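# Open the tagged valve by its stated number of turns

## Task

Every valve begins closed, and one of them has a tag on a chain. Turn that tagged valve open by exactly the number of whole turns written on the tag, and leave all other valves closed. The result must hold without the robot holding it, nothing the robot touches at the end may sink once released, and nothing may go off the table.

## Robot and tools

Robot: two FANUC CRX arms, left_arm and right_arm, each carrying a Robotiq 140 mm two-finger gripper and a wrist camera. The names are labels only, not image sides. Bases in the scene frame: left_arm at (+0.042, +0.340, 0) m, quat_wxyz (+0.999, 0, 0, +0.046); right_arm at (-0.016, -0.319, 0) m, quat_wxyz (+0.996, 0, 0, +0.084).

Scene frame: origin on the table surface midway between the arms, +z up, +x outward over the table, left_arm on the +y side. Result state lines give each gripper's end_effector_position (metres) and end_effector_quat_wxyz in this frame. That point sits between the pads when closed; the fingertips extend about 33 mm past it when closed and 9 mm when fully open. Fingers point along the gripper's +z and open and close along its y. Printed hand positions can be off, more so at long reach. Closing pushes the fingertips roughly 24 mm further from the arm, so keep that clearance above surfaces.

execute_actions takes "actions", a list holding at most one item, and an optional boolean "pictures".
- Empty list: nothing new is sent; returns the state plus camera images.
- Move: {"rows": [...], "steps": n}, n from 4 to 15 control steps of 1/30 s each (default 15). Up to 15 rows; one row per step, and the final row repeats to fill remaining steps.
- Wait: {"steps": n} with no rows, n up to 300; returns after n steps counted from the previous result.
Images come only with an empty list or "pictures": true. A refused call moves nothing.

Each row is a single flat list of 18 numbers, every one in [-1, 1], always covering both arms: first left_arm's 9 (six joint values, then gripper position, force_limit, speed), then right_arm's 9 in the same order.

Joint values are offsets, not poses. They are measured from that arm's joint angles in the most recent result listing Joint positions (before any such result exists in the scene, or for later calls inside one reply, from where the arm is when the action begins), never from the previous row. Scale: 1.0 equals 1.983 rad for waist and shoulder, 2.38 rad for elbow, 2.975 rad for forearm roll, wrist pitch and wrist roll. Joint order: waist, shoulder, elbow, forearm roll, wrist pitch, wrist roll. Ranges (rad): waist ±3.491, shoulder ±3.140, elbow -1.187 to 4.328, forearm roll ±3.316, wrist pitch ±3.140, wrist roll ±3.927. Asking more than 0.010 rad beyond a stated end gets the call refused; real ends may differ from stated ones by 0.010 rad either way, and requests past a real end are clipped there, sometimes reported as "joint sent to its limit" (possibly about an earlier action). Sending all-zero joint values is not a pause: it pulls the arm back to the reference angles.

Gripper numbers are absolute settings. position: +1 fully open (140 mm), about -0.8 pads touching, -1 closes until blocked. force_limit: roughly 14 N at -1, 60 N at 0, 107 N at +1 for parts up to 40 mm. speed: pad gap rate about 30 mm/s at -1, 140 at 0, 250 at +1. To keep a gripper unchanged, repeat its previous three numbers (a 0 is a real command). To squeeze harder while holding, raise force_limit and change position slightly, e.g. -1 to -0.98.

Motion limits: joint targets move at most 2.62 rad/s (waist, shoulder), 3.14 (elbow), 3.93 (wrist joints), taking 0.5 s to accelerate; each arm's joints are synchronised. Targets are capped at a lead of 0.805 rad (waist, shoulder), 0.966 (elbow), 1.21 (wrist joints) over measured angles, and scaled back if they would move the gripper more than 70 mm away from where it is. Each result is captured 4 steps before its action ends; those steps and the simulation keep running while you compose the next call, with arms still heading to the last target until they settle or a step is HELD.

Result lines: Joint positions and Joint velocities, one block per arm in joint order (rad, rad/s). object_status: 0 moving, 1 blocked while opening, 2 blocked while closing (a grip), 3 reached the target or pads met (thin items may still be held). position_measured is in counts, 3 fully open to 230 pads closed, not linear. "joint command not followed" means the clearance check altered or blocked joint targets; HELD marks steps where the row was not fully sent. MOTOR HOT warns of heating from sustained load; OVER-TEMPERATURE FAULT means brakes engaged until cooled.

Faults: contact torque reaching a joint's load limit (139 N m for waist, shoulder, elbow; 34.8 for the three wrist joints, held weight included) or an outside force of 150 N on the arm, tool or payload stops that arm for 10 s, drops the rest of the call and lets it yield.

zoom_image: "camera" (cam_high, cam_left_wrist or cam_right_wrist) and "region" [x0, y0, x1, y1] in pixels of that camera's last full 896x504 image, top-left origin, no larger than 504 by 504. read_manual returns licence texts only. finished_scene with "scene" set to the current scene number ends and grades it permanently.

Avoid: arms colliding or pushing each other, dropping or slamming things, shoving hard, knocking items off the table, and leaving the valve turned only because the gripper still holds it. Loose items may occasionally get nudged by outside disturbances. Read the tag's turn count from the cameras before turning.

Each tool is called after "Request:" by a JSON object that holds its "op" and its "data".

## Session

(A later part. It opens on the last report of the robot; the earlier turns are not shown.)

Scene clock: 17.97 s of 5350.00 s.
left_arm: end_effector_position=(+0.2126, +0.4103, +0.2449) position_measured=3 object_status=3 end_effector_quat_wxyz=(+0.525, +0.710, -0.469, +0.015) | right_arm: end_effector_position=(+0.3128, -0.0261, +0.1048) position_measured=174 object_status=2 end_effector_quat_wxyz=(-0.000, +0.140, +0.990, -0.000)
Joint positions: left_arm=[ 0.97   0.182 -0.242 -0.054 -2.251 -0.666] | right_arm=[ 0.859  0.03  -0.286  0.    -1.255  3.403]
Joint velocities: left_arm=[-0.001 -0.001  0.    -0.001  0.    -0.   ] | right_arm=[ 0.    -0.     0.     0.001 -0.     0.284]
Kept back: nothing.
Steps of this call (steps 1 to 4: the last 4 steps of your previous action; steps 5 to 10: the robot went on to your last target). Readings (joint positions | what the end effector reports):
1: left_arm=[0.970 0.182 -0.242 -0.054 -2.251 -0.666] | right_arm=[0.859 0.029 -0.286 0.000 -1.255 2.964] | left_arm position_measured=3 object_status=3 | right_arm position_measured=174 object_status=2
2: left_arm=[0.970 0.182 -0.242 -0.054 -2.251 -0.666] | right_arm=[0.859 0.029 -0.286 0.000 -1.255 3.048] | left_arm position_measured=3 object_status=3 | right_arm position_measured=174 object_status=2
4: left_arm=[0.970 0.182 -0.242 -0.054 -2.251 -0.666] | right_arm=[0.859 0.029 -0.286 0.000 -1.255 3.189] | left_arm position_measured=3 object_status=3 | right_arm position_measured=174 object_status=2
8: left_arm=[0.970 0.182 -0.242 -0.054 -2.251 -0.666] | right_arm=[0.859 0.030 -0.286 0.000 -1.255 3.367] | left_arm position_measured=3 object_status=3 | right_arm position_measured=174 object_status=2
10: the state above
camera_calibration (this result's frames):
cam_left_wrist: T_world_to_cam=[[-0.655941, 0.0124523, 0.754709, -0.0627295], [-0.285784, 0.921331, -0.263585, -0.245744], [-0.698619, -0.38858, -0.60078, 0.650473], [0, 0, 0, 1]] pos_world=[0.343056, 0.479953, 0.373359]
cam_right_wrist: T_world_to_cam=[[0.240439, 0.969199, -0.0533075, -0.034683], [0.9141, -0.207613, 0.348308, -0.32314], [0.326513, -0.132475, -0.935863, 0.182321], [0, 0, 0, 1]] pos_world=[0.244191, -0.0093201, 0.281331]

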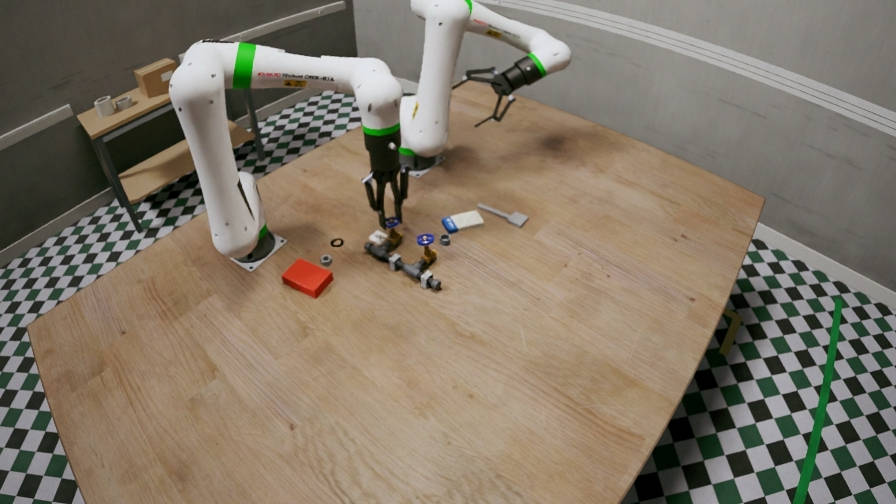

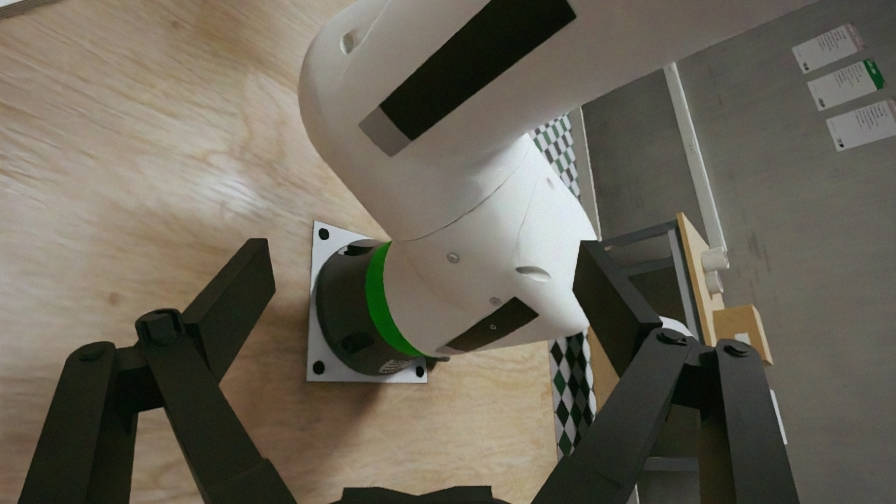

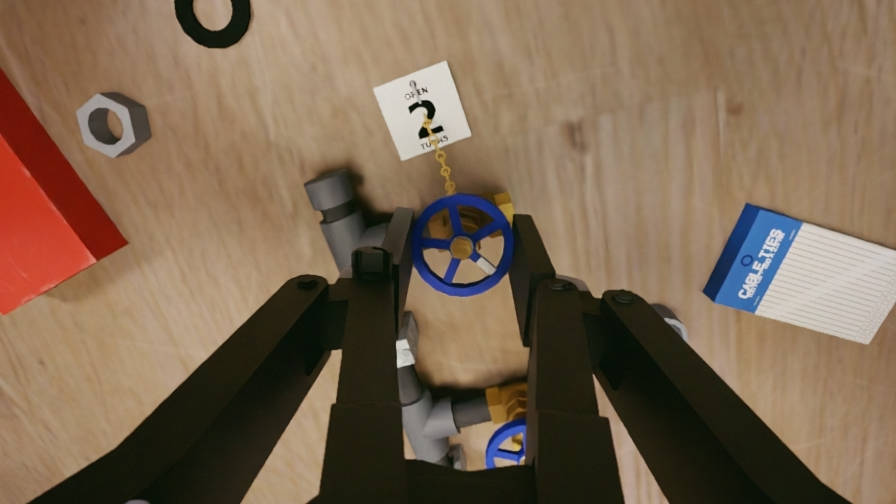

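Request:
{"op": "execute_actions", "data": {"actions": [{"rows":[[0,0,0,0,0,0,1,0,0,0,0,0,0,0,0.053,-1,1,0.5],[0,0,0,0,0,0,1,0,0,0,0,0,0,0,0.053,-1,1,0.5],[0,0,0,0,0,0,1,0,0,0,0,0,0,0,0.053,-1,1,0.5],[0,0,0,0,0,0,1,0,0,0,0,0,0,0,0.053,-1,1,0.5],[0,0,0,0,0,0,1,0,0,0,0,0,0,0,0.053,-1,1,0.5],[0,0,0,0,0,0,1,0,0,0,0,0,0,0,0.053,-1,1,0.5],[0,0,0,0,0,0,1,0,0,0,0,0,0,0,0.053,-1,1,0.5],[0,0,0,0,0,0,1,0,0,0,0,0,0,0,0.053,-1,1,0.5],[0,0,0,0,0,0,1,0,0,0,0,0,0,0,0.053,0.3,1,0.5]],"steps":15}]}}

Request:
{"op": "execute_actions", "data": {"actions": [{"rows":[[0,0,0,0,0,0,1,0,0,0,-0.015,0.045,0,-0.051,0,0.3,1,0.5]],"steps":15}]}}

Request:
{"op": "execute_actions", "data": {"actions": [{"steps":4}], "pictures": true}}

Scene clock: 18.77 s of 5350.00 s.
left_arm: end_effector_position=(+0.2126, +0.4103, +0.2449) position_measured=3 object_status=3 end_effector_quat_wxyz=(+0.525, +0.710, -0.469, +0.015) | right_arm: end_effector_position=(+0.3128, -0.0261, +0.1048) position_measured=166 object_status=0 end_effector_quat_wxyz=(-0.000, +0.062, +0.998, -0.000)
Joint positions: left_arm=[ 0.97   0.182 -0.242 -0.054 -2.251 -0.666] | right_arm=[ 0.859  0.03  -0.286  0.    -1.255  3.561]
Joint velocities: left_arm=[-0.001 -0.001  0.    -0.001  0.    -0.001] | right_arm=[-0.     0.    -0.     0.    -0.     0.003]
Steps of this call (steps 1 to 13: the robot went on to your last target; steps 14 to 24: the first 11 steps of this action). Readings (joint positions | what the end effector reports):
14: left_arm=[0.970 0.182 -0.242 -0.054 -2.251 -0.666] | right_arm=[0.859 0.030 -0.286 0.000 -1.255 3.409] | left_arm position_measured=3 object_status=3 | right_arm position_measured=174 object_status=2
15: left_arm=[0.970 0.182 -0.242 -0.054 -2.251 -0.666] | right_arm=[0.859 0.030 -0.286 0.000 -1.255 3.413] | left_arm position_measured=3 object_status=3 | right_arm position_measured=174 object_status=2
17: left_arm=[0.970 0.182 -0.242 -0.054 -2.251 -0.666] | right_arm=[0.859 0.030 -0.286 0.000 -1.255 3.444] | left_arm position_measured=3 object_status=3 | right_arm position_measured=174 object_status=2
21: left_arm=[0.970 0.182 -0.242 -0.054 -2.251 -0.666] | right_arm=[0.859 0.030 -0.286 0.000 -1.255 3.549] | left_arm position_measured=3 object_status=3 | right_arm position_measured=174 object_status=2
24: the state above

Scene clock: 19.27 s of 5350.00 s.
left_arm: end_effector_position=(+0.2126, +0.4103, +0.2449) position_measured=3 object_status=3 end_effector_quat_wxyz=(+0.525, +0.710, -0.469, +0.015) | right_arm: end_effector_position=(+0.3112, -0.0288, +0.1619) position_measured=91 object_status=3 end_effector_quat_wxyz=(-0.003, +0.062, +0.998, -0.007)
Joint positions: left_arm=[ 0.97   0.182 -0.242 -0.054 -2.251 -0.666] | right_arm=[ 0.859 -0.    -0.179  0.    -1.407  3.561]
Joint velocities: left_arm=[ 0.001 -0.001  0.    -0.     0.     0.001] | right_arm=[-0.     0.     0.002  0.001 -0.004  0.   ]
Steps of this call (steps 1 to 4: the last 4 steps of your previous action; steps 5 to 15: the first 11 steps of this action, its rows measured from where the robot was after step 4). Readings (joint positions | what the end effector reports):
4: left_arm=[0.970 0.182 -0.242 -0.054 -2.251 -0.666] | right_arm=[0.859 0.030 -0.286 0.000 -1.255 3.561] | left_arm position_measured=3 object_status=3 | right_arm position_measured=119 object_status=0
5: left_arm=[0.970 0.182 -0.242 -0.054 -2.251 -0.666] | right_arm=[0.859 0.030 -0.286 0.000 -1.255 3.561] | left_arm position_measured=3 object_status=3 | right_arm position_measured=108 object_status=0
6: left_arm=[0.970 0.182 -0.242 -0.054 -2.251 -0.666] | right_arm=[0.859 0.029 -0.284 0.000 -1.259 3.561] | left_arm position_measured=3 object_status=3 | right_arm position_measured=98 object_status=0
8: left_arm=[0.970 0.182 -0.242 -0.054 -2.251 -0.666] | right_arm=[0.859 0.023 -0.262 0.000 -1.290 3.561] | left_arm position_measured=3 object_status=3 | right_arm position_measured=91 object_status=0
12: left_arm=[0.970 0.182 -0.242 -0.054 -2.251 -0.666] | right_arm=[0.859 0.002 -0.187 0.000 -1.395 3.561] | left_arm position_measured=3 object_status=3 | right_arm position_measured=91 object_status=3
15: the state above

Scene clock: 19.40 s of 5350.00 s.
left_arm: end_effector_position=(+0.2126, +0.4103, +0.2449) position_measured=3 object_status=3 end_effector_quat_wxyz=(+0.525, +0.710, -0.469, +0.015) | right_arm: end_effector_position=(+0.3112, -0.0288, +0.1620) position_measured=91 object_status=3 end_effector_quat_wxyz=(-0.003, +0.062, +0.998, -0.007)
Joint positions: left_arm=[ 0.97   0.182 -0.242 -0.054 -2.251 -0.666] | right_arm=[ 0.859 -0.    -0.179  0.    -1.407  3.561]
Joint velocities: left_arm=[-0.001  0.001  0.     0.001  0.    -0.   ] | right_arm=[-0.001 -0.     0.001  0.001 -0.001 -0.001]
Kept back: nothing.
Steps of this call (steps 1 to 4: the last 4 steps of your previous action). Readings (joint positions | what the end effector reports):
1: left_arm=[0.970 0.182 -0.242 -0.054 -2.251 -0.666] | right_arm=[0.859 -0.000 -0.179 0.000 -1.407 3.561] | left_arm position_measured=3 object_status=3 | right_arm position_measured=91 object_status=3
2: left_arm=[0.970 0.182 -0.242 -0.054 -2.251 -0.666] | right_arm=[0.859 -0.000 -0.179 0.000 -1.407 3.561] | left_arm position_measured=3 object_status=3 | right_arm position_measured=91 object_status=3
4: the state above
camera_calibration (this result's frames):
cam_left_wrist: T_world_to_cam=[[-0.655941, 0.0124521, 0.754709, -0.0627293], [-0.285783, 0.921331, -0.263585, -0.245744], [-0.698619, -0.388579, -0.600781, 0.650473], [0, 0, 0, 1]] pos_world=[0.343056, 0.479953, 0.373359]
cam_right_wrist: T_world_to_cam=[[0.0847596, 0.994172, -0.0666176, 0.022642], [0.938031, -0.0570683, 0.341821, -0.344207], [0.336027, -0.091462, -0.937401, 0.234482], [0, 0, 0, 1]] pos_world=[0.242165, -0.0207072, 0.338969]

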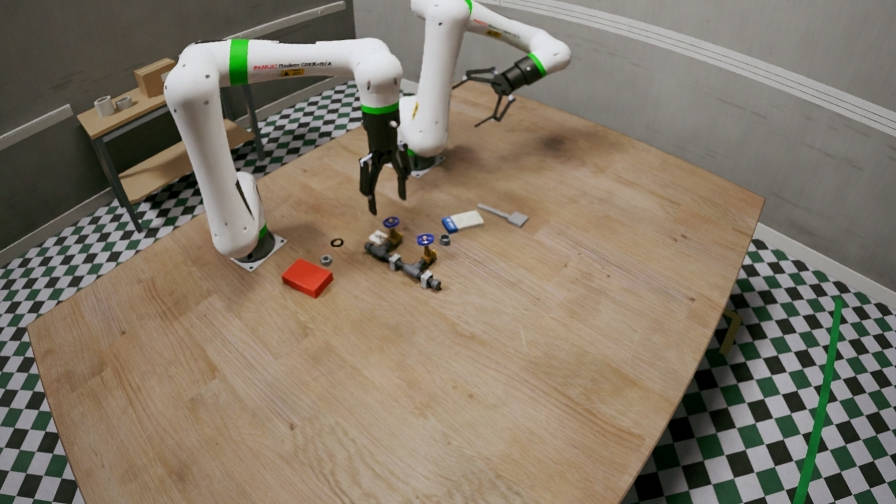

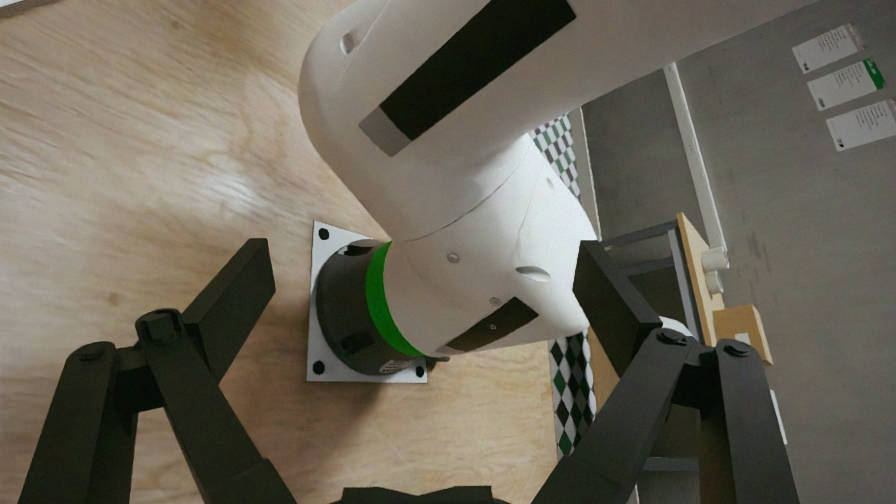

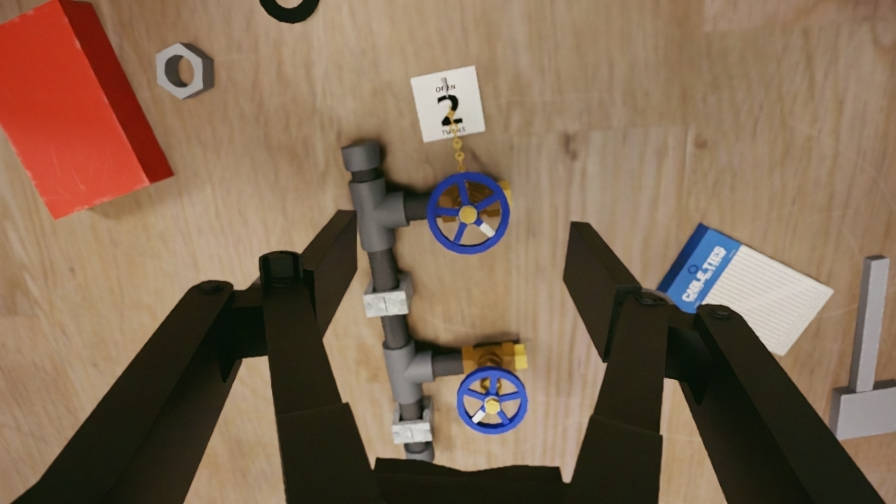

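Request:
{"op": "finished_scene", "data": {"scene": 1}}

The scene is finished: the task was done.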